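# Flip a clear plastic sheet across an open card holder

## Task

An open card holder lies on the table; a clear plastic sheet, bound at the spine like one of its pages, sits on the pages of the half that carries the strap. Turn that sheet over the spine so it ends up lying flat and fully spread on the opposite half. The card holder must stay open and flat on the table. No stack of pages, alone or together with the whole holder, may ever be lifted to a steep angle, or the task fails. Everything must settle and stop moving shortly after you are done, and the result must hold without the robot supporting it. Finally release everything and move the grippers away. Knocking or placing any rigid object off the table also fails the task.

## Robot and tools

Robot: two six-joint arms, left_arm and right_arm, each with a parallel two-finger gripper. The names do not refer to sides of any image. The arm bases may sit tilted; mounting plates and the metal frame behind the arms, if present, are fixed obstacles, and a "too close" warning counts a plate plus its side of the frame as part of that arm.

World frame: one shared frame with its origin on the tabletop midway between the arms, +x pointing out over the table, +z up, and left_arm on the +y side. Positions are in metres.

execute_actions takes "actions", a list holding zero or one item, plus an optional "pictures" boolean (pictures come by default). An empty list just reports the current state. A wait item {"steps": N} (N up to 300) sends nothing new and returns once N control steps have elapsed since the previous result. A motion item {"rows": [...], "steps": N} has 1 to 15 rows and N up to 15 (default 15); each control step lasts 1/30 s and uses one row, the last row repeating if rows run out. A refused call moves nothing.

Each row is one flat list of 14 numbers covering both arms, always all 14 even if only one arm should move: left_arm waist, shoulder, elbow, wrist pitch, wrist yaw, wrist roll, opening, then the same seven for right_arm. The six joint values are absolute target angles in radians, in the same form as the Joint positions line. Stated ranges per arm: waist -2.618 to 3.054, shoulder 0.000 to 3.142, elbow 0.000 to 3.142, wrist pitch -1.571 to 1.571, wrist yaw -1.571 to 1.571, wrist roll -2.094 to 2.094. True ends may differ by up to 0.036 rad either way. A target beyond a range end by more than 0.036 rad, and farther out than the joint's last reported angle, gets the call refused; a target past the real end is clipped to that end and reported as "joint sent to its limit" (possibly referring to an earlier action still running). Missing that message does not prove more travel is available. The opening is an absolute value from -1 (closed) to +1 (fully open, 0.094 m pad gap).

Motion is speed-limited: each step the target sent to a joint stays within a fixed lead of its measured angle (0.202 rad waist, 0.258 shoulder, 0.238 elbow, 0.573 wrist pitch, 0.522 wrist yaw and roll), and if the targets would put a gripper more than 70 mm from where it is, all of that arm's targets are pulled back. Far goals therefore take several calls. Between calls the arms keep heading to the last row sent, until they have all nearly stopped or a step was HELD; after that, only a new action moves them on. Fingers still opening or closing keep going. The simulation runs on while you reason, so long pauses cost motion time.

Result lines: the state line gives, per arm, end_effector_position (metres, world frame) and end_effector_quat_wxyz. This point lies between the finger pads, roughly 1 cm behind the tips; fingers point along the gripper's +z and close along its y. The reported position can be off, more at long reach. Joint positions and Joint velocities list each arm's joints (rad, rad/s) followed by the pad gap (m, m/s). grip_measured is the measured finger opening on the same -1..1 scale you command; each gripper's reading may be offset by about 1 mm. To hold something, command an opening below grip_measured: about 0.03 below for a firm grip, less for a gentle one. Pad force tops out around 50-62 N, lower on parts thinner than about 2 mm, with a brief spike on first contact. "joint command not followed" means the clearance check altered or blocked joint targets on some steps; the rest of the row still ran. HELD marks steps where your row was partly or wholly not sent. MOTOR HOT appears from 75 °C; at 90 °C that arm halts for 10 s, and at 100 °C it goes limp and drops, both reported as OVER-TEMPERATURE FAULT. Avoid holding loads for long, including while thinking.

zoom_image takes "camera" (cam_high, cam_low, cam_left_wrist or cam_right_wrist) and "region" [x0, y0, x1, y1] in image pixels with (0,0) top-left, at most 504 by 504; it returns a closer look at that camera's latest image. All cameras are 504x504. Calibration is given per camera (K, distortion, T_world_to_cam); fixed cameras may be off by a couple of degrees and millimetres, and wrist camera poses follow the arm's reported joints.

finished_scene takes "scene", the number of the current scene; it ends that scene for good, grades it, and returns the next scene's task. Replying without any tool call ends everything.

Cautions: never lift a page stack or the holder steeply; do not drop, slam or shove things hard; do not let the arms collide or press on each other; keep rigid objects on the table; leave everything resting on its own, grippers open and withdrawn, before ending the scene.

Each tool is called as name(argument=value, ...) on one line, values as JSON.

## Session

execute_actions(actions=[])

Scene clock: 0.00 s of 4800.00 s.
left_arm: end_effector_position=(+0.4519, +0.3792, +0.1913) grip_measured=+1.000 end_effector_quat_wxyz=(+0.374, +0.055, +0.926, -0.023) | right_arm: end_effector_position=(+0.4076, -0.3556, +0.1995) grip_measured=+1.000 end_effector_quat_wxyz=(+0.392, -0.023, +0.919, +0.017)
Joint positions: left_arm=[ 0.255  0.854  0.831 -0.375  0.124  0.277  0.094] | right_arm=[-0.272  0.848  0.833 -0.345 -0.15  -0.261  0.094]
Joint velocities: left_arm=[ 0.002 -0.012 -0.012 -0.022  0.095 -0.007  0.   ] | right_arm=[ 0.007 -0.002 -0.012 -0.051  0.022 -0.022  0.   ]

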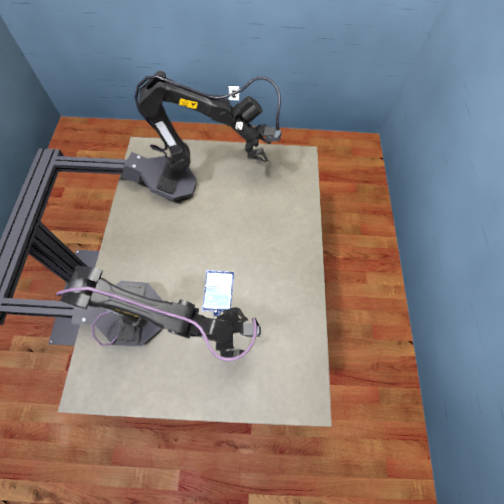

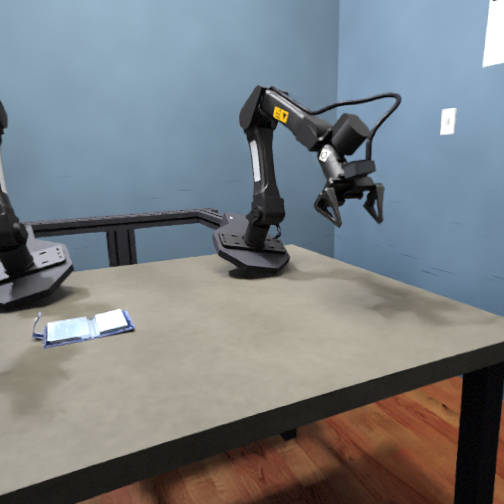

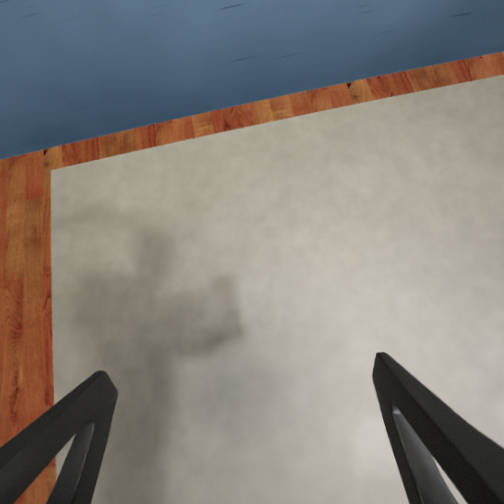

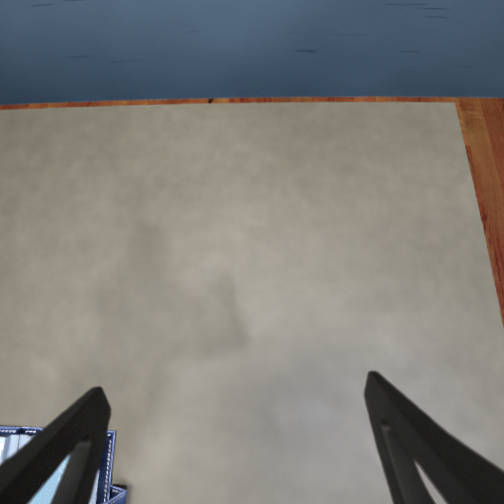

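zoom_image(camera="cam_low", region=[20,290,150,360])

execute_actions(actions=[{"rows":[[0.255,0.854,0.831,-0.375,0.124,0.277,1,0.3,0.75,0.6,-0.8,0,0.3,-1]]}], pictures=false)

execute_actions(actions=[{"steps":30}])

Region (20, 290, 150, 360) of cam_low's 504x504 image, scaled by 3.877, with more detail than that image has; it fills the top 271 rows of this view, and the rest is white.

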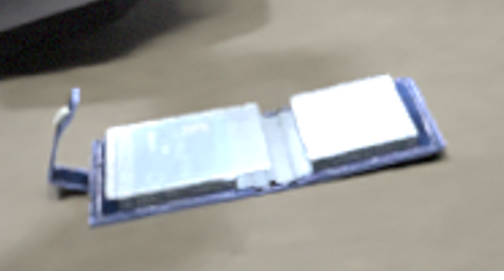

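Scene clock: 14.30 s of 4800.00 s.
left_arm: end_effector_position=(+0.4517, +0.3794, +0.1911) grip_measured=+1.000 end_effector_quat_wxyz=(+0.373, +0.054, +0.926, -0.023) | right_arm: end_effector_position=(+0.2497, -0.2055, +0.1148) grip_measured=-0.993 end_effector_quat_wxyz=(+0.099, -0.002, +0.975, +0.201)
Joint positions: left_arm=[ 0.255  0.854  0.831 -0.376  0.123  0.277  0.094] | right_arm=[ 0.294  0.778  0.604 -0.763 -0.026  0.252  0.   ]
Joint velocities: left_arm=[-0.002 -0.002 -0.007 -0.081  0.037 -0.051  0.   ] | right_arm=[-0.007 -0.051 -0.007 -0.183  0.081  0.359 -0.001]
Steps of this call (steps 1 to 90: nothing new was sent; then 10.80 s passed at rest; steps 91 to 105: all 15 steps of this action). Readings (joint positions):
91: left_arm=[0.255 0.854 0.831 -0.375 0.124 0.277] | right_arm=[-0.260 0.844 0.825 -0.352 -0.136 -0.229]
92: left_arm=[0.255 0.854 0.831 -0.375 0.124 0.277] | right_arm=[-0.232 0.833 0.807 -0.368 -0.121 -0.183]
94: left_arm=[0.255 0.854 0.831 -0.376 0.123 0.277] | right_arm=[-0.163 0.812 0.757 -0.429 -0.099 -0.094]
98: left_arm=[0.255 0.854 0.831 -0.376 0.123 0.277] | right_arm=[0.034 0.793 0.655 -0.585 -0.051 0.087]
105: the state above

Scene clock: 15.30 s of 4800.00 s.
left_arm: end_effector_position=(+0.4517, +0.3794, +0.1911) grip_measured=+1.000 end_effector_quat_wxyz=(+0.373, +0.054, +0.926, -0.023) | right_arm: end_effector_position=(+0.2460, -0.2098, +0.1130) grip_measured=-0.993 end_effector_quat_wxyz=(+0.089, +0.020, +0.977, +0.192)
Joint positions: left_arm=[ 0.255  0.854  0.831 -0.376  0.123  0.277  0.094] | right_arm=[ 0.294  0.774  0.604 -0.785 -0.006  0.297  0.   ]
Joint velocities: left_arm=[-0.002  0.007 -0.002 -0.007  0.022 -0.022  0.   ] | right_arm=[ 0.012 -0.007  0.007  0.051 -0.022 -0.051  0.001]
Steps of this call (steps 1 to 30: the robot went on to your last target). Readings (joint positions):
1: left_arm=[0.255 0.854 0.831 -0.376 0.123 0.277] | right_arm=[0.294 0.776 0.604 -0.768 -0.021 0.262]
2: left_arm=[0.255 0.854 0.831 -0.376 0.123 0.277] | right_arm=[0.294 0.775 0.604 -0.772 -0.018 0.269]
4: left_arm=[0.255 0.854 0.831 -0.376 0.123 0.277] | right_arm=[0.294 0.774 0.604 -0.777 -0.014 0.280]
8: left_arm=[0.255 0.854 0.831 -0.376 0.123 0.277] | right_arm=[0.294 0.774 0.604 -0.782 -0.009 0.290]
30: the state above
All arms were judged still, so your last target was given up. Only a new action makes them travel on or press farther. Fingers that are still opening or closing keep moving.
camera_calibration (this result's frames):
cam_left_wrist: T_world_to_cam=[[-0.193421, -0.978498, -0.071618, 0.462896], [-0.953333, 0.204691, -0.221939, 0.439677], [0.231827, 0.0253481, -0.972427, 0.166471], [0, 0, 0, 1]] pos_world=[0.4701, 0.358726, 0.292614]
cam_right_wrist: T_world_to_cam=[[-0.0763036, -0.935032, -0.346256, -0.142131], [-0.950419, -0.0367896, 0.308788, 0.244898], [-0.301466, 0.35265, -0.885865, 0.35493], [0, 0, 0, 1]] pos_world=[0.32891, -0.249054, 0.189584]

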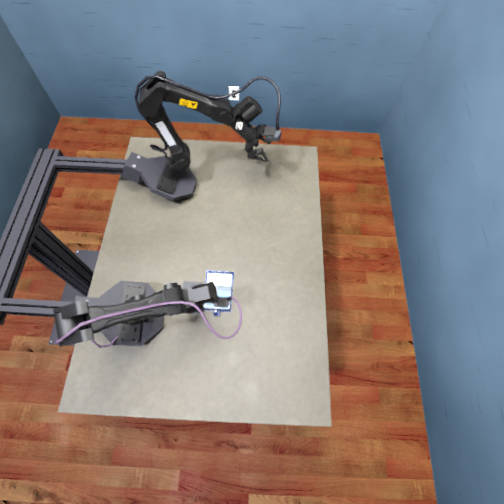

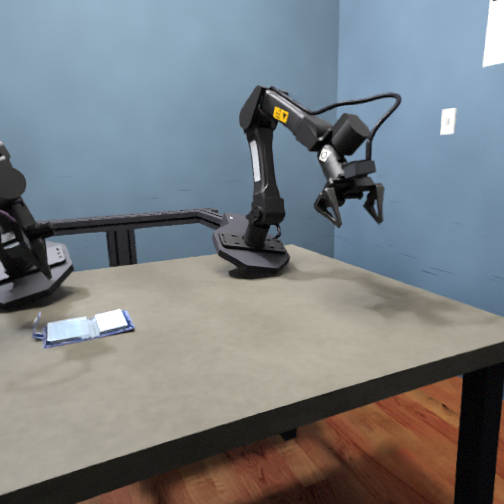

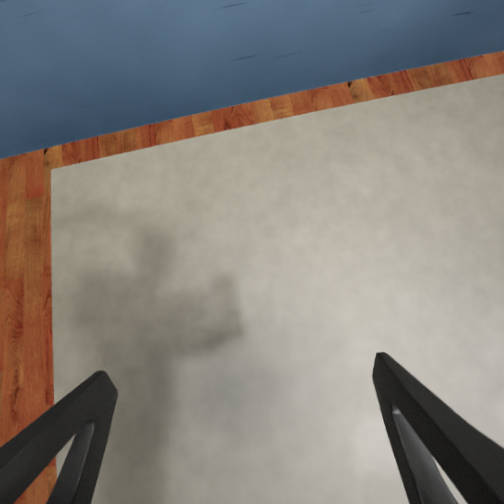

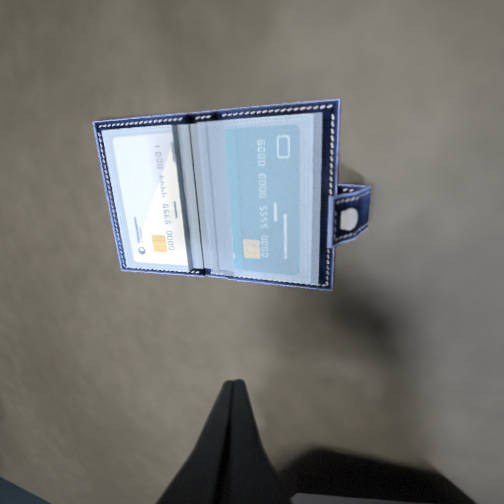

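execute_actions(actions=[{"rows":[[0.255,0.854,0.831,-0.375,0.124,0.277,1,0.0,0.95,0.6,-0.75,-0.6,0.0,-0.4]]}], pictures=false)

execute_actions(actions=[{"steps":15}])

Scene clock: 26.37 s of 4800.00 s.
left_arm: end_effector_position=(+0.4516, +0.3794, +0.1910) grip_measured=+1.000 end_effector_quat_wxyz=(+0.373, +0.054, +0.926, -0.023) | right_arm: end_effector_position=(+0.2426, -0.1794, +0.1113) grip_measured=-0.402 end_effector_quat_wxyz=(+0.024, -0.006, +0.926, +0.377)
Joint positions: left_arm=[ 0.255  0.854  0.831 -0.377  0.123  0.277  0.094] | right_arm=[ 0.005  0.952  0.606 -0.759 -0.563  0.021  0.028]
Joint velocities: left_arm=[-0.002  0.002  0.007 -0.11  -0.066 -0.037  0.   ] | right_arm=[-0.012 -0.002 -0.017 -0.051 -0.139 -0.066 -0.   ]
Steps of this call (steps 1 to 90: nothing new was sent; then 7.57 s passed at rest; steps 91 to 105: all 15 steps of this action). Readings (joint positions):
91: left_arm=[0.255 0.854 0.831 -0.376 0.123 0.277] | right_arm=[0.261 0.790 0.604 -0.784 -0.079 0.257]
92: left_arm=[0.255 0.854 0.831 -0.376 0.123 0.277] | right_arm=[0.189 0.830 0.606 -0.773 -0.185 0.206]
94: left_arm=[0.255 0.854 0.831 -0.377 0.123 0.277] | right_arm=[0.061 0.916 0.606 -0.762 -0.328 0.135]
98: left_arm=[0.255 0.854 0.831 -0.377 0.123 0.277] | right_arm=[0.005 0.952 0.606 -0.761 -0.475 0.062]
105: the state above

Scene clock: 26.87 s of 4800.00 s.
left_arm: end_effector_position=(+0.4516, +0.3794, +0.1910) grip_measured=+1.000 end_effector_quat_wxyz=(+0.373, +0.054, +0.926, -0.023) | right_arm: end_effector_position=(+0.2424, -0.1768, +0.1139) grip_measured=-0.402 end_effector_quat_wxyz=(+0.026, -0.011, +0.922, +0.386)
Joint positions: left_arm=[ 0.255  0.854  0.831 -0.377  0.123  0.277  0.094] | right_arm=[ 0.005  0.952  0.606 -0.759 -0.584  0.011  0.028]
Joint velocities: left_arm=[-0.012 -0.002 -0.007  0.037 -0.066  0.007  0.   ] | right_arm=[-0.012  0.002 -0.027 -0.066 -0.022  0.022 -0.001]
Steps of this call (steps 1 to 15: the robot went on to your last target). Readings (joint positions):
1: left_arm=[0.255 0.854 0.831 -0.377 0.123 0.277] | right_arm=[0.005 0.952 0.606 -0.759 -0.568 0.019]
2: left_arm=[0.255 0.854 0.831 -0.377 0.123 0.277] | right_arm=[0.005 0.952 0.606 -0.759 -0.571 0.017]
4: left_arm=[0.255 0.854 0.831 -0.377 0.123 0.277] | right_arm=[0.005 0.952 0.606 -0.759 -0.576 0.015]
8: left_arm=[0.255 0.854 0.831 -0.377 0.123 0.277] | right_arm=[0.005 0.952 0.606 -0.759 -0.581 0.012]
15: the state above
camera_calibration (this result's frames):
cam_left_wrist: T_world_to_cam=[[-0.193486, -0.978495, -0.0714836, 0.462863], [-0.953408, 0.204714, -0.221595, 0.439561], [0.231464, 0.0252775, -0.972515, 0.166633], [0, 0, 0, 1]] pos_world=[0.470069, 0.358713, 0.292545]
cam_right_wrist: T_world_to_cam=[[-0.0263993, -0.732224, -0.680552, -0.0494153], [-0.900529, -0.278142, 0.334193, 0.184759], [-0.433995, 0.621679, -0.652046, 0.396063], [0, 0, 0, 1]] pos_world=[0.336965, -0.231018, 0.162877]

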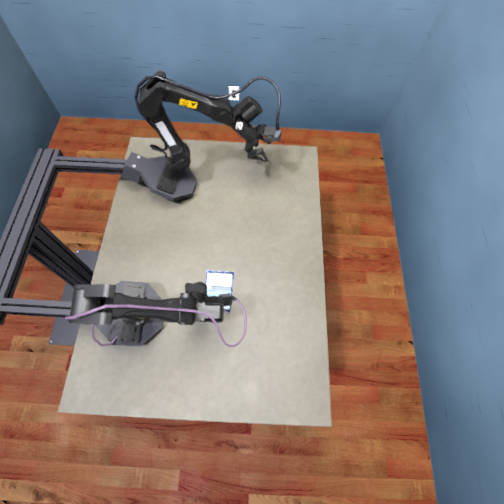

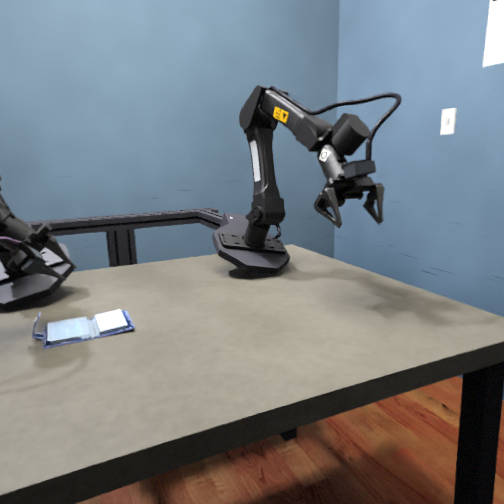

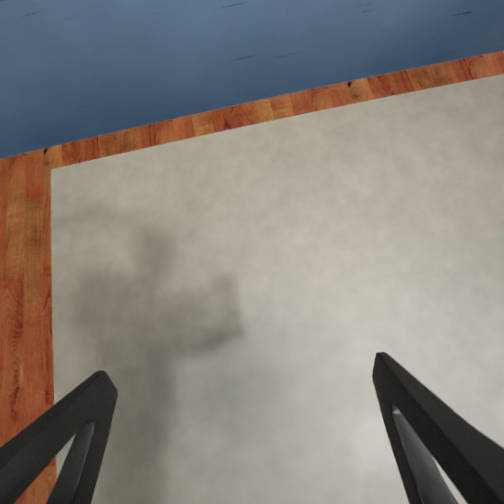

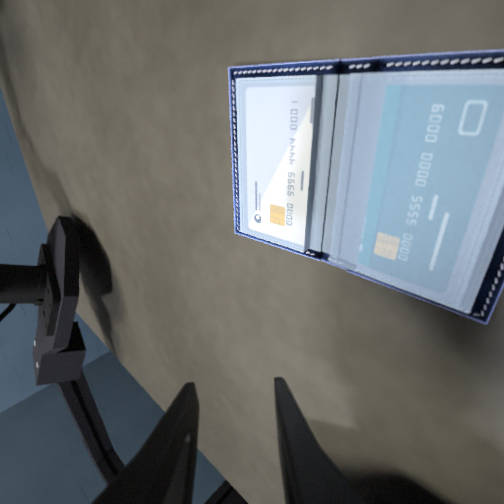

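execute_actions(actions=[{"rows":[[0.255,0.854,0.831,-0.375,0.124,0.277,1,-0.15,0.97,0.55,-0.68,-0.64,-0.1,-0.4],[0.255,0.854,0.831,-0.375,0.124,0.277,1,-0.3,1.02,0.4,-0.5,-0.7,-0.25,-0.4]]}])

Scene clock: 34.87 s of 4800.00 s.
left_arm: end_effector_position=(+0.4516, +0.3794, +0.1910) grip_measured=+1.000 end_effector_quat_wxyz=(+0.373, +0.054, +0.926, -0.023) | right_arm: end_effector_position=(+0.2332, -0.2167, +0.0530) grip_measured=-0.402 end_effector_quat_wxyz=(+0.084, +0.014, +0.928, +0.362)
Joint positions: left_arm=[ 0.255  0.854  0.831 -0.377  0.123  0.277  0.094] | right_arm=[-0.296  1.016  0.399 -0.524 -0.677 -0.228  0.028]
Joint velocities: left_arm=[-0.012  0.017 -0.002 -0.022 -0.037  0.022  0.   ] | right_arm=[ 0.012 -0.002 -0.032  0.081 -0.095 -0.037  0.001]
Steps of this call (steps 1 to 15: the robot went on to your last target; steps 16 to 90: nothing new was sent; then 4.50 s passed at rest; steps 91 to 105: all 15 steps of this action). Readings (joint positions):
91: left_arm=[0.255 0.854 0.831 -0.377 0.123 0.277] | right_arm=[-0.016 0.952 0.601 -0.751 -0.600 -0.004]
92: left_arm=[0.255 0.854 0.831 -0.377 0.123 0.277] | right_arm=[-0.076 0.954 0.573 -0.708 -0.625 -0.043]
94: left_arm=[0.255 0.854 0.831 -0.377 0.123 0.277] | right_arm=[-0.216 0.976 0.486 -0.605 -0.647 -0.115]
98: left_arm=[0.255 0.854 0.831 -0.377 0.123 0.277] | right_arm=[-0.296 1.016 0.401 -0.572 -0.653 -0.186]
105: the state above
camera_calibration (this result's frames):
cam_left_wrist: T_world_to_cam=[[-0.193486, -0.978495, -0.0714836, 0.462863], [-0.953408, 0.204714, -0.221595, 0.439561], [0.231464, 0.0252775, -0.972515, 0.166633], [0, 0, 0, 1]] pos_world=[0.470069, 0.358713, 0.292545]
cam_right_wrist: T_world_to_cam=[[-0.037025, -0.759766, -0.649141, -0.125504], [-0.947883, -0.179008, 0.263578, 0.221979], [-0.316459, 0.625069, -0.713542, 0.353766], [0, 0, 0, 1]] pos_world=[0.317716, -0.276746, 0.112448]

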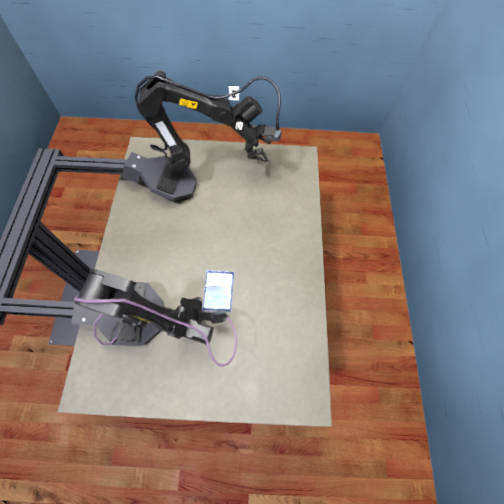

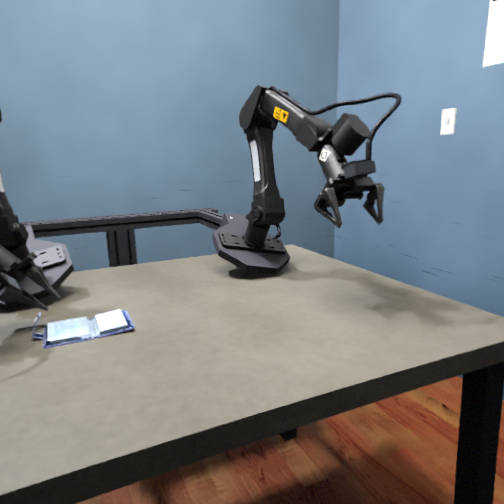

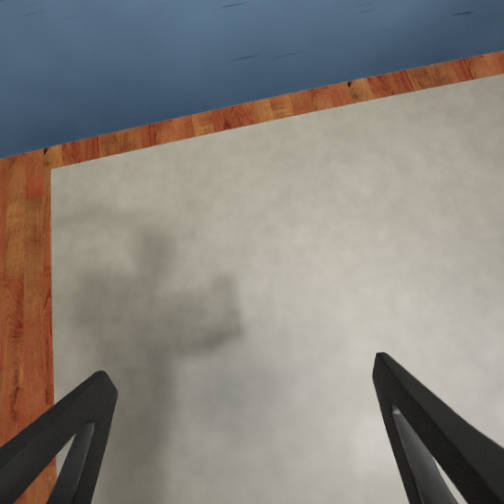

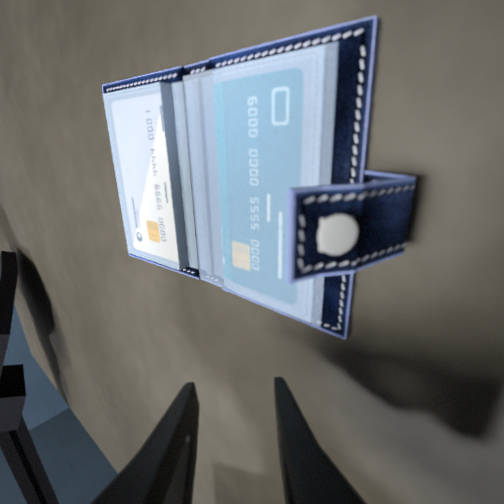

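execute_actions(actions=[{"rows":[[0.255,0.854,0.831,-0.375,0.124,0.277,1,-0.33,1.08,0.4,-0.44,-0.7,-0.26,-0.4],[0.255,0.854,0.831,-0.375,0.124,0.277,1,-0.35,1.14,0.4,-0.35,-0.7,-0.28,-0.4],[0.255,0.854,0.831,-0.375,0.124,0.277,1,-0.35,1.2,0.4,-0.3,-0.7,-0.28,-0.4]]}], pictures=false)

execute_actions(actions=[{"steps":12}])

Scene clock: 49.43 s of 4800.00 s.
left_arm: end_effector_position=(+0.4516, +0.3794, +0.1910) grip_measured=+1.000 end_effector_quat_wxyz=(+0.373, +0.054, +0.926, -0.023) | right_arm: end_effector_position=(+0.2528, -0.2294, +0.0249) grip_measured=-0.402 end_effector_quat_wxyz=(+0.109, +0.012, +0.930, +0.351)
Joint positions: left_arm=[ 0.255  0.854  0.831 -0.377  0.123  0.277  0.094] | right_arm=[-0.344  1.193  0.399 -0.319 -0.688 -0.268  0.028]
Joint velocities: left_arm=[-0.012  0.002 -0.002  0.007 -0.007  0.037  0.   ] | right_arm=[ 0.002  0.002  0.002  0.022 -0.081 -0.081 -0.   ]
Steps of this call (steps 1 to 30: the robot went on to your last target; steps 31 to 90: nothing new was sent; then 11.07 s passed at rest; steps 91 to 105: all 15 steps of this action). Readings (joint positions):
91: left_arm=[0.255 0.854 0.831 -0.377 0.123 0.277] | right_arm=[-0.299 1.021 0.399 -0.507 -0.685 -0.241]
92: left_arm=[0.255 0.854 0.831 -0.377 0.123 0.277] | right_arm=[-0.311 1.040 0.399 -0.487 -0.689 -0.246]
94: left_arm=[0.255 0.854 0.831 -0.377 0.123 0.277] | right_arm=[-0.335 1.122 0.399 -0.418 -0.690 -0.255]
98: left_arm=[0.255 0.854 0.831 -0.377 0.123 0.277] | right_arm=[-0.344 1.193 0.399 -0.360 -0.688 -0.263]
105: the state above

Scene clock: 49.83 s of 4800.00 s.
left_arm: end_effector_position=(+0.4516, +0.3794, +0.1910) grip_measured=+1.000 end_effector_quat_wxyz=(+0.373, +0.054, +0.926, -0.023) | right_arm: end_effector_position=(+0.2544, -0.2299, +0.0249) grip_measured=-0.402 end_effector_quat_wxyz=(+0.113, +0.011, +0.930, +0.350)
Joint positions: left_arm=[ 0.255  0.854  0.831 -0.377  0.123  0.277  0.094] | right_arm=[-0.344  1.193  0.399 -0.311 -0.688 -0.269  0.028]
Joint velocities: left_arm=[-0.002 -0.002 -0.007 -0.022 -0.022 -0.051  0.   ] | right_arm=[-0.007  0.017 -0.022 -0.051 -0.037 -0.066 -0.   ]
Steps of this call (steps 1 to 12: the robot went on to your last target). Readings (joint positions):
1: left_arm=[0.255 0.854 0.831 -0.377 0.123 0.277] | right_arm=[-0.344 1.193 0.399 -0.317 -0.688 -0.268]
2: left_arm=[0.255 0.854 0.831 -0.377 0.123 0.277] | right_arm=[-0.344 1.193 0.399 -0.316 -0.688 -0.269]
4: left_arm=[0.255 0.854 0.831 -0.377 0.123 0.277] | right_arm=[-0.344 1.193 0.399 -0.314 -0.688 -0.269]
8: left_arm=[0.255 0.854 0.831 -0.377 0.123 0.277] | right_arm=[-0.344 1.193 0.399 -0.312 -0.688 -0.269]
12: the state above
camera_calibration (this result's frames):
cam_left_wrist: T_world_to_cam=[[-0.193486, -0.978495, -0.0714836, 0.462863], [-0.953408, 0.204714, -0.221595, 0.439561], [0.231464, 0.0252775, -0.972515, 0.166633], [0, 0, 0, 1]] pos_world=[0.470069, 0.358713, 0.292545]
cam_right_wrist: T_world_to_cam=[[-0.0134043, -0.776277, -0.63025, -0.16319], [-0.963986, -0.157402, 0.214374, 0.257385], [-0.265616, 0.610425, -0.74621, 0.333216], [0, 0, 0, 1]] pos_world=[0.334436, -0.289571, 0.090622]

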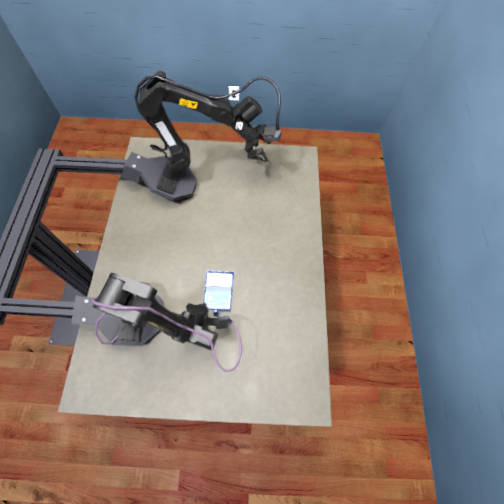

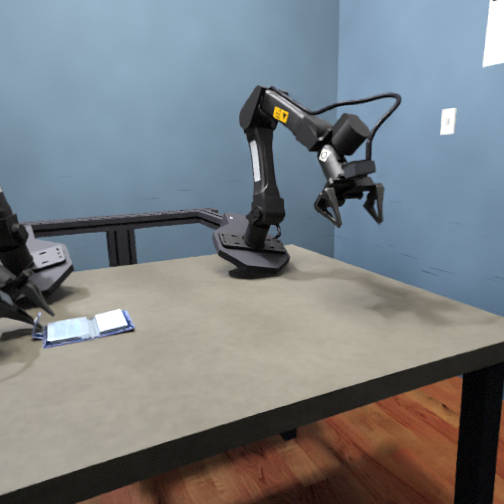

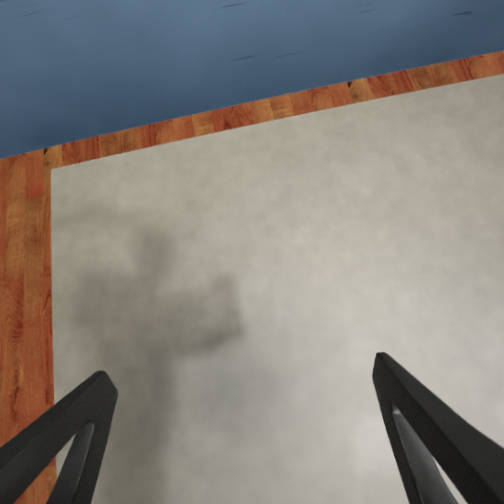

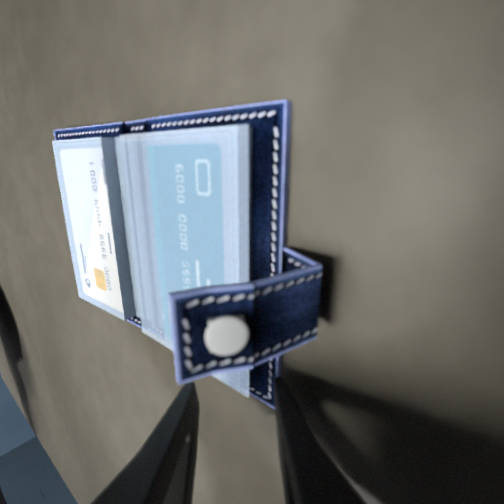

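execute_actions(actions=[{"rows":[[0.255,0.854,0.831,-0.375,0.124,0.277,1,-0.3,1.26,0.395,-0.24,-0.7,-0.27,-0.4]]}])

zoom_image(camera="cam_low", region=[0,270,140,360])

Scene clock: 55.73 s of 4800.00 s.
left_arm: end_effector_position=(+0.4516, +0.3794, +0.1910) grip_measured=+1.000 end_effector_quat_wxyz=(+0.373, +0.054, +0.926, -0.023) | right_arm: end_effector_position=(+0.2570, -0.2196, +0.0221) grip_measured=-0.402 end_effector_quat_wxyz=(+0.114, -0.005, +0.924, +0.364)
Joint positions: left_arm=[ 0.255  0.854  0.831 -0.377  0.123  0.277  0.094] | right_arm=[-0.308  1.239  0.399 -0.26  -0.703 -0.269  0.028]
Joint velocities: left_arm=[-0.007  0.012 -0.007  0.051 -0.037 -0.022  0.   ] | right_arm=[-0.007 -0.002  0.017 -0.037 -0.037  0.066  0.   ]
Steps of this call (steps 1 to 15: the robot went on to your last target; steps 16 to 90: nothing new was sent; then 2.40 s passed at rest; steps 91 to 105: all 15 steps of this action). Readings (joint positions):
91: left_arm=[0.255 0.854 0.831 -0.377 0.123 0.277] | right_arm=[-0.339 1.198 0.399 -0.305 -0.687 -0.269]
92: left_arm=[0.255 0.854 0.831 -0.377 0.123 0.277] | right_arm=[-0.327 1.211 0.399 -0.291 -0.687 -0.269]
94: left_arm=[0.255 0.854 0.831 -0.377 0.123 0.277] | right_arm=[-0.312 1.227 0.399 -0.277 -0.702 -0.269]
98: left_arm=[0.255 0.854 0.831 -0.377 0.123 0.277] | right_arm=[-0.308 1.233 0.399 -0.269 -0.708 -0.269]
105: the state above
camera_calibration (this result's frames):
cam_left_wrist: T_world_to_cam=[[-0.193486, -0.978495, -0.0714836, 0.462863], [-0.953408, 0.204714, -0.221595, 0.439561], [0.231464, 0.0252775, -0.972515, 0.166633], [0, 0, 0, 1]] pos_world=[0.470069, 0.358713, 0.292545]
cam_right_wrist: T_world_to_cam=[[0.0208407, -0.758509, -0.651329, -0.161339], [-0.961713, -0.193272, 0.194304, 0.254125], [-0.273265, 0.622342, -0.733496, 0.329843], [0, 0, 0, 1]] pos_world=[0.337893, -0.278536, 0.0874763]

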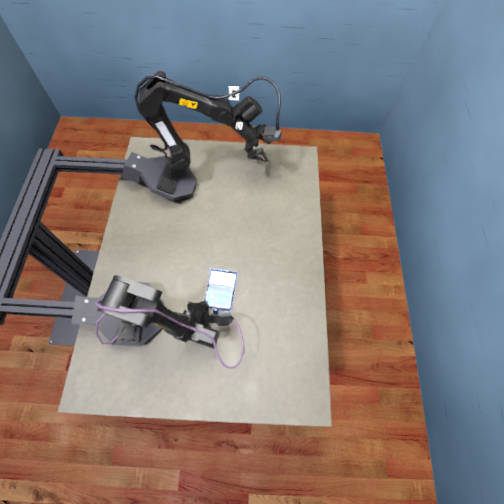

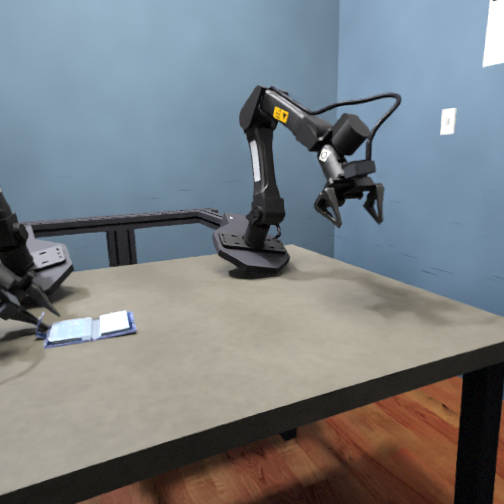

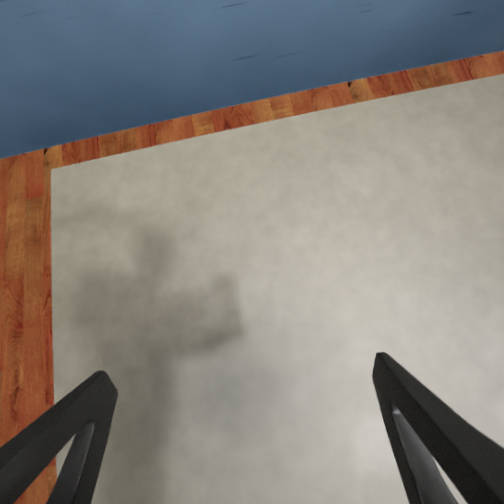

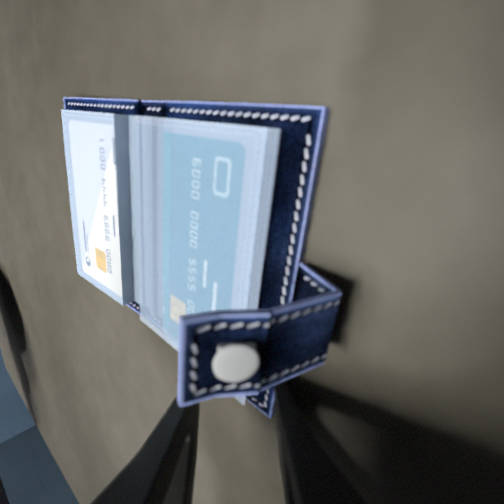

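Region (0, 270, 140, 360) of cam_low's 504x504 image, scaled by 3.600, with more detail than that image has; it fills the top 324 rows of this view, and the rest is white.

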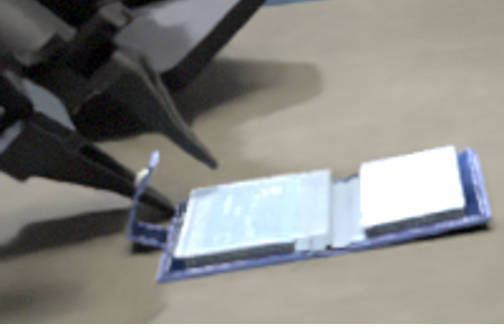

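execute_actions(actions=[{"rows":[[0.255,0.854,0.831,-0.375,0.124,0.277,1,-0.31,1.2,0.4,-0.31,-0.705,-0.27,-0.4],[0.255,0.854,0.831,-0.375,0.124,0.277,1,-0.31,1.2,0.4,-0.31,-0.705,-0.27,-0.4],[0.255,0.854,0.831,-0.375,0.124,0.277,1,-0.31,1.2,0.4,-0.31,-0.705,-0.27,-0.4],[0.255,0.854,0.831,-0.375,0.124,0.277,1,-0.31,1.2,0.4,-0.31,-0.705,-0.27,-0.4],[0.255,0.854,0.831,-0.375,0.124,0.277,1,-0.31,1.2,0.4,-0.31,-0.705,-0.27,-0.4],[0.255,0.854,0.831,-0.375,0.124,0.277,1,-0.28,1.21,0.4,-0.3,-0.705,-0.27,-0.4]]}])

zoom_image(camera="cam_low", region=[0,270,140,360])

Scene clock: 63.43 s of 4800.00 s.
left_arm: end_effector_position=(+0.4516, +0.3794, +0.1910) grip_measured=+1.000 end_effector_quat_wxyz=(+0.373, +0.054, +0.926, -0.023) | right_arm: end_effector_position=(+0.2531, -0.2143, +0.0261) grip_measured=-0.402 end_effector_quat_wxyz=(+0.108, -0.012, +0.923, +0.369)
Joint positions: left_arm=[ 0.255  0.854  0.831 -0.377  0.123  0.277  0.094] | right_arm=[-0.288  1.22   0.399 -0.289 -0.701 -0.269  0.028]
Joint velocities: left_arm=[-0.002 -0.017  0.007 -0.037 -0.022  0.051  0.   ] | right_arm=[-0.022 -0.017  0.002 -0.081 -0.022  0.037 -0.001]
Steps of this call (steps 1 to 15: the robot went on to your last target; steps 16 to 90: nothing new was sent; then 4.20 s passed at rest; steps 91 to 105: all 15 steps of this action). Readings (joint positions):
91: left_arm=[0.255 0.854 0.831 -0.377 0.123 0.277] | right_arm=[-0.308 1.237 0.399 -0.263 -0.703 -0.269]
92: left_arm=[0.255 0.854 0.831 -0.377 0.123 0.277] | right_arm=[-0.308 1.232 0.399 -0.270 -0.703 -0.269]
94: left_arm=[0.255 0.854 0.831 -0.377 0.123 0.277] | right_arm=[-0.308 1.223 0.399 -0.281 -0.703 -0.269]
98: left_arm=[0.255 0.854 0.831 -0.377 0.123 0.277] | right_arm=[-0.293 1.220 0.399 -0.287 -0.701 -0.269]
105: the state above
camera_calibration (this result's frames):
cam_left_wrist: T_world_to_cam=[[-0.193486, -0.978495, -0.0714836, 0.462863], [-0.953408, 0.204714, -0.221595, 0.439561], [0.231464, 0.0252775, -0.972515, 0.166633], [0, 0, 0, 1]] pos_world=[0.470069, 0.358713, 0.292545]
cam_right_wrist: T_world_to_cam=[[0.0307391, -0.752543, -0.657825, -0.155742], [-0.956503, -0.213162, 0.199159, 0.244922], [-0.290099, 0.62309, -0.726362, 0.332639], [0, 0, 0, 1]] pos_world=[0.335554, -0.272259, 0.0903873]

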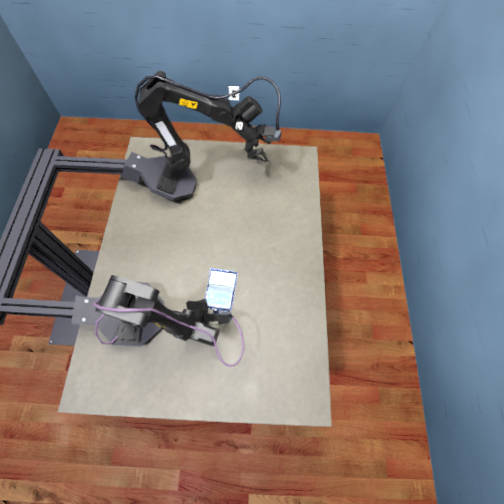

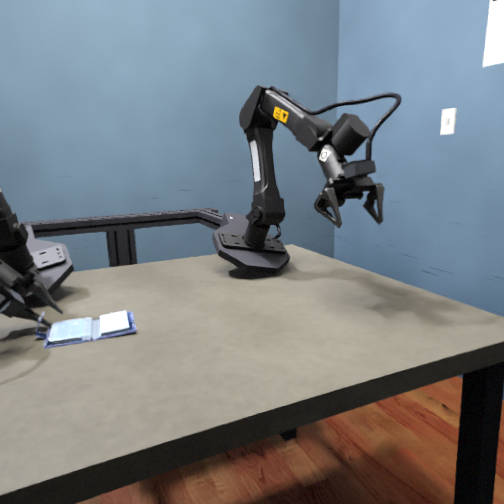

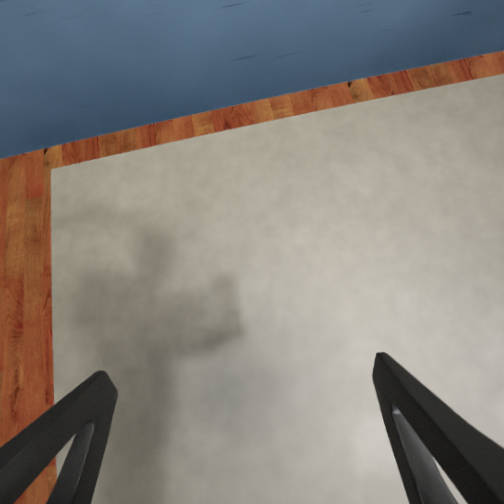

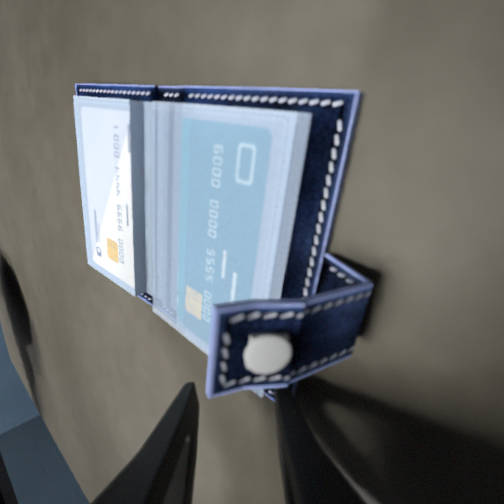

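Region (0, 270, 140, 360) of cam_low's 504x504 image, scaled by 3.600, with more detail than that image has; it fills the top 324 rows of this view, and the rest is white.

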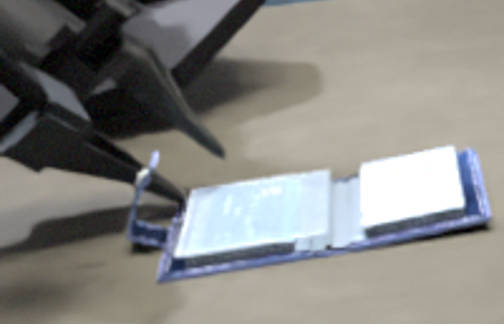

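Over the cover now. Advance 7 mm with slight rise.

execute_actions(actions=[{"rows":[[0.255,0.854,0.831,-0.375,0.124,0.277,1,-0.245,1.235,0.4,-0.255,-0.705,-0.27,-0.4]]}])

execute_actions(actions=[{"rows":[[0.255,0.854,0.831,-0.375,0.124,0.277,1,-0.235,1.19,0.41,-0.31,-0.72,-0.27,-0.4]]}])

zoom_image(camera="cam_low", region=[0,270,140,360])

Scene clock: 68.93 s of 4800.00 s.
left_arm: end_effector_position=(+0.4516, +0.3794, +0.1910) grip_measured=+1.000 end_effector_quat_wxyz=(+0.373, +0.054, +0.926, -0.023) | right_arm: end_effector_position=(+0.2557, -0.2072, +0.0283) grip_measured=-0.402 end_effector_quat_wxyz=(+0.115, -0.030, +0.920, +0.373)
Joint positions: left_arm=[ 0.255  0.854  0.831 -0.377  0.123  0.277  0.094] | right_arm=[-0.253  1.22   0.399 -0.267 -0.698 -0.268  0.028]
Joint velocities: left_arm=[ 0.012  0.002 -0.012 -0.066 -0.037  0.051  0.   ] | right_arm=[ 0.017 -0.017  0.002 -0.007  0.022  0.022 -0.001]
Steps of this call (steps 1 to 15: the robot went on to your last target; steps 16 to 90: nothing new was sent; then 2.00 s passed at rest; steps 91 to 105: all 15 steps of this action). Readings (joint positions):
91: left_arm=[0.255 0.854 0.831 -0.377 0.123 0.277] | right_arm=[-0.283 1.220 0.399 -0.286 -0.699 -0.268]
92: left_arm=[0.255 0.854 0.831 -0.377 0.123 0.277] | right_arm=[-0.272 1.220 0.399 -0.283 -0.698 -0.268]
94: left_arm=[0.255 0.854 0.831 -0.377 0.123 0.277] | right_arm=[-0.256 1.220 0.399 -0.276 -0.698 -0.268]
98: left_arm=[0.255 0.854 0.831 -0.377 0.123 0.277] | right_arm=[-0.253 1.220 0.399 -0.270 -0.698 -0.268]
105: the state above
camera_calibration (this result's frames):
cam_left_wrist: T_world_to_cam=[[-0.193486, -0.978495, -0.0714836, 0.462863], [-0.953408, 0.204714, -0.221595, 0.439561], [0.231464, 0.0252775, -0.972515, 0.166633], [0, 0, 0, 1]] pos_world=[0.470069, 0.358713, 0.292545]
cam_right_wrist: T_world_to_cam=[[0.0699954, -0.747341, -0.660744, -0.157885], [-0.954923, -0.24175, 0.172275, 0.242967], [-0.288483, 0.618901, -0.730574, 0.329442], [0, 0, 0, 1]] pos_world=[0.338105, -0.263148, 0.094503]

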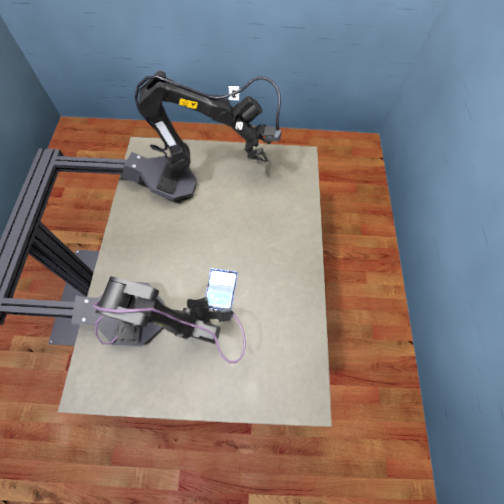

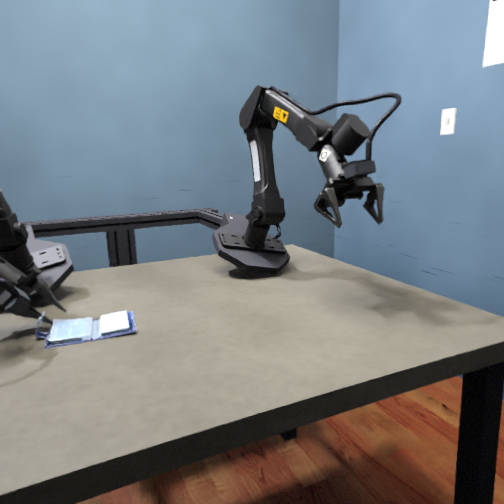

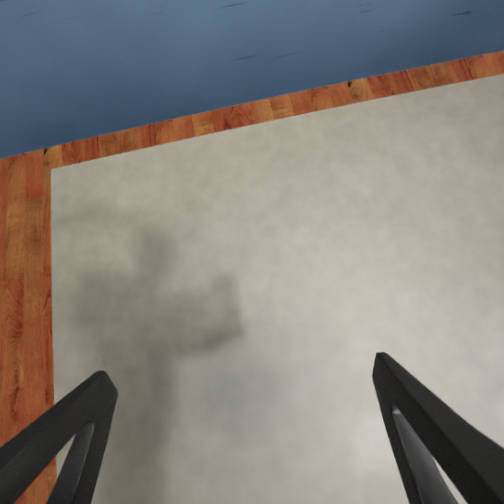

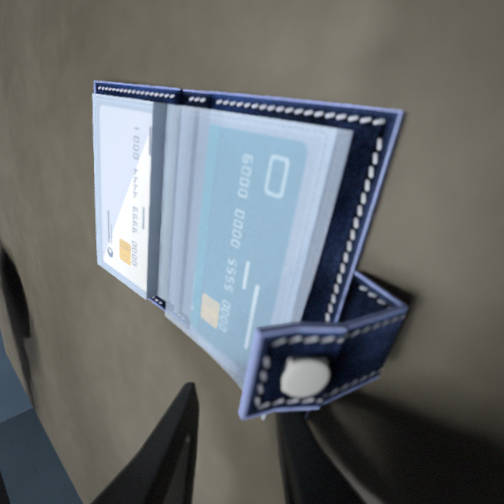

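Scene clock: 69.43 s of 4800.00 s.
left_arm: end_effector_position=(+0.4516, +0.3794, +0.1910) grip_measured=+1.000 end_effector_quat_wxyz=(+0.373, +0.054, +0.926, -0.023) | right_arm: end_effector_position=(+0.2504, -0.2034, +0.0309) grip_measured=-0.402 end_effector_quat_wxyz=(+0.104, -0.031, +0.919, +0.380)
Joint positions: left_arm=[ 0.255  0.854  0.831 -0.377  0.123  0.277  0.094] | right_arm=[-0.243  1.211  0.399 -0.298 -0.702 -0.268  0.028]
Joint velocities: left_arm=[ 0.002  0.012 -0.002  0.007 -0.007  0.022  0.   ] | right_arm=[ 0.002  0.007 -0.027 -0.051 -0.022 -0.007  0.   ]
Steps of this call (steps 1 to 15: all 15 steps of this action). Readings (joint positions):
1: left_arm=[0.255 0.854 0.831 -0.377 0.123 0.277] | right_arm=[-0.252 1.220 0.399 -0.269 -0.698 -0.268]
2: left_arm=[0.255 0.854 0.831 -0.377 0.123 0.277] | right_arm=[-0.249 1.218 0.399 -0.274 -0.698 -0.268]
4: left_arm=[0.255 0.854 0.831 -0.377 0.123 0.277] | right_arm=[-0.245 1.213 0.399 -0.284 -0.700 -0.268]
8: left_arm=[0.255 0.854 0.831 -0.377 0.123 0.277] | right_arm=[-0.243 1.211 0.399 -0.293 -0.702 -0.268]
15: the state above
camera_calibration (this result's frames):
cam_left_wrist: T_world_to_cam=[[-0.193486, -0.978495, -0.0714836, 0.462863], [-0.953408, 0.204714, -0.221595, 0.439561], [0.231464, 0.0252775, -0.972515, 0.166633], [0, 0, 0, 1]] pos_world=[0.470069, 0.358713, 0.292545]
cam_right_wrist: T_world_to_cam=[[0.0659367, -0.738145, -0.671412, -0.149742], [-0.948714, -0.254872, 0.187035, 0.233646], [-0.309183, 0.624646, -0.717094, 0.333275], [0, 0, 0, 1]] pos_world=[0.33458, -0.25916, 0.0947508]

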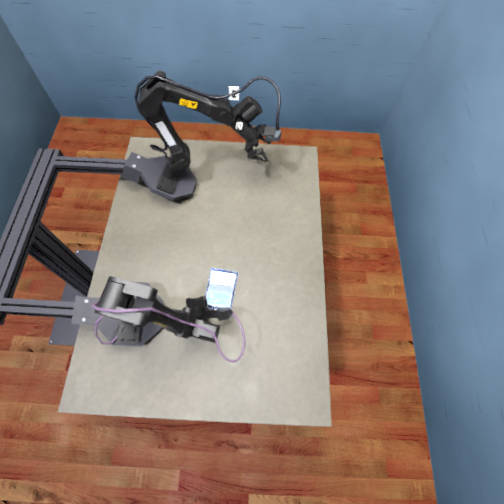

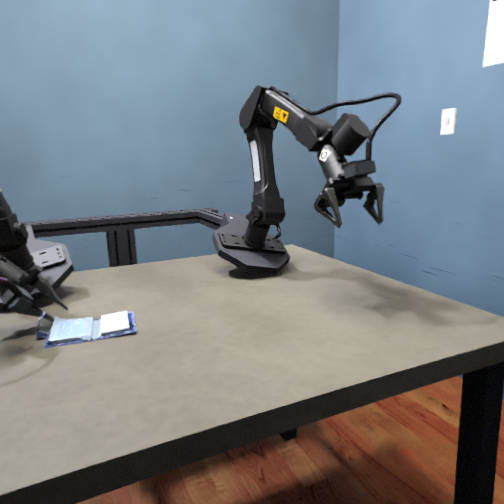

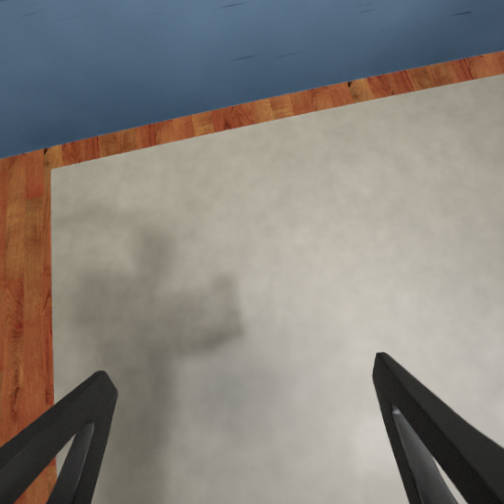

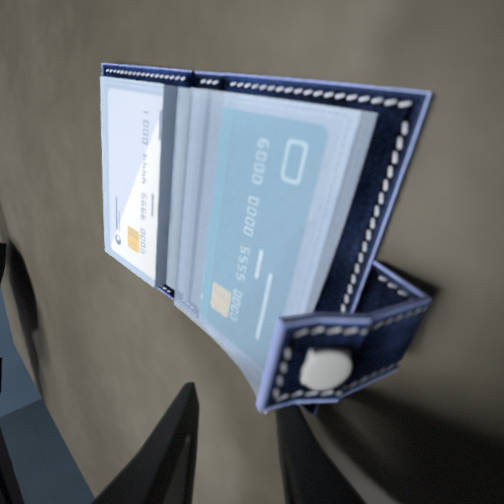

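Region (0, 270, 140, 360) of cam_low's 504x504 image, scaled by 3.600, with more detail than that image has; it fills the top 324 rows of this view, and the rest is white.

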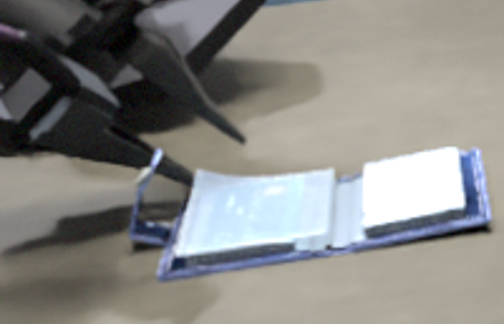

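execute_actions(actions=[{"rows":[[0.255,0.854,0.831,-0.375,0.124,0.277,1,-0.22,1.19,0.43,-0.3,-0.72,-0.25,-0.4],[0.255,0.854,0.831,-0.375,0.124,0.277,1,-0.21,1.19,0.44,-0.3,-0.72,-0.24,-0.4],[0.255,0.854,0.831,-0.375,0.124,0.277,1,-0.19,1.19,0.45,-0.31,-0.72,-0.22,-0.4],[0.255,0.854,0.831,-0.375,0.124,0.277,1,-0.16,1.18,0.47,-0.34,-0.72,-0.2,-0.4]]}])

Scene clock: 78.23 s of 4800.00 s.
left_arm: end_effector_position=(+0.4516, +0.3794, +0.1910) grip_measured=+1.000 end_effector_quat_wxyz=(+0.373, +0.054, +0.926, -0.023) | right_arm: end_effector_position=(+0.2637, -0.1888, +0.0473) grip_measured=-0.402 end_effector_quat_wxyz=(+0.104, -0.040, +0.911, +0.398)
Joint positions: left_arm=[ 0.255  0.854  0.831 -0.377  0.123  0.277  0.094] | right_arm=[-0.167  1.198  0.453 -0.325 -0.706 -0.203  0.028]
Joint velocities: left_arm=[-0.007  0.012 -0.012 -0.11  -0.037 -0.051  0.   ] | right_arm=[-0.022 -0.007 -0.002 -0.037  0.037  0.051  0.002]
Steps of this call (steps 1 to 15: the robot went on to your last target; steps 16 to 90: nothing new was sent; then 5.30 s passed at rest; steps 91 to 105: all 15 steps of this action). Readings (joint positions):
91: left_arm=[0.255 0.854 0.831 -0.377 0.123 0.277] | right_arm=[-0.241 1.211 0.399 -0.299 -0.702 -0.266]
92: left_arm=[0.255 0.854 0.831 -0.377 0.123 0.277] | right_arm=[-0.235 1.211 0.401 -0.300 -0.702 -0.261]
94: left_arm=[0.255 0.854 0.831 -0.377 0.123 0.277] | right_arm=[-0.209 1.211 0.416 -0.309 -0.702 -0.243]
98: left_arm=[0.255 0.854 0.831 -0.377 0.123 0.277] | right_arm=[-0.168 1.201 0.449 -0.318 -0.706 -0.218]
105: the state above
camera_calibration (this result's frames):
cam_left_wrist: T_world_to_cam=[[-0.193486, -0.978495, -0.0714836, 0.462863], [-0.953408, 0.204714, -0.221595, 0.439561], [0.231464, 0.0252775, -0.972515, 0.166633], [0, 0, 0, 1]] pos_world=[0.470069, 0.358713, 0.292545]
cam_right_wrist: T_world_to_cam=[[0.0849113, -0.711013, -0.698034, -0.127473], [-0.944588, -0.280386, 0.170696, 0.241774], [-0.317086, 0.64486, -0.695422, 0.344962], [0, 0, 0, 1]] pos_world=[0.348583, -0.245297, 0.109644]

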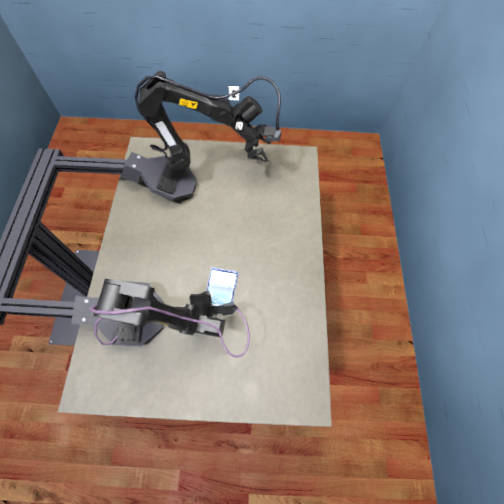

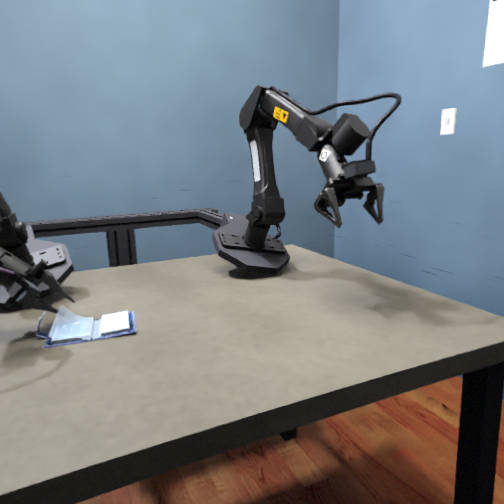

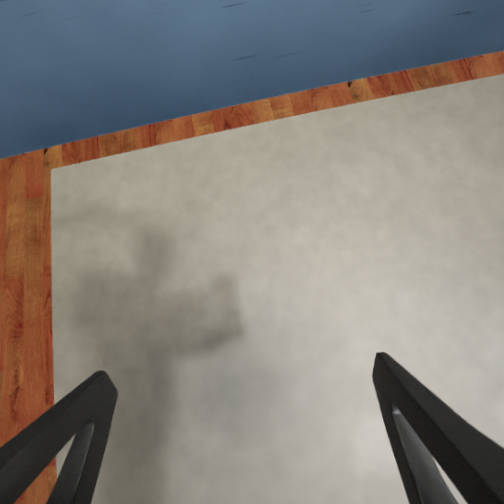

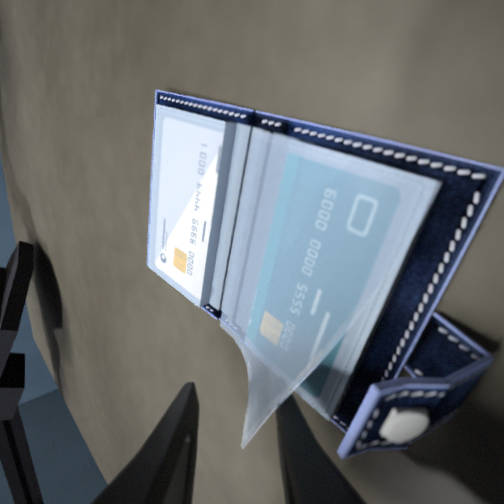

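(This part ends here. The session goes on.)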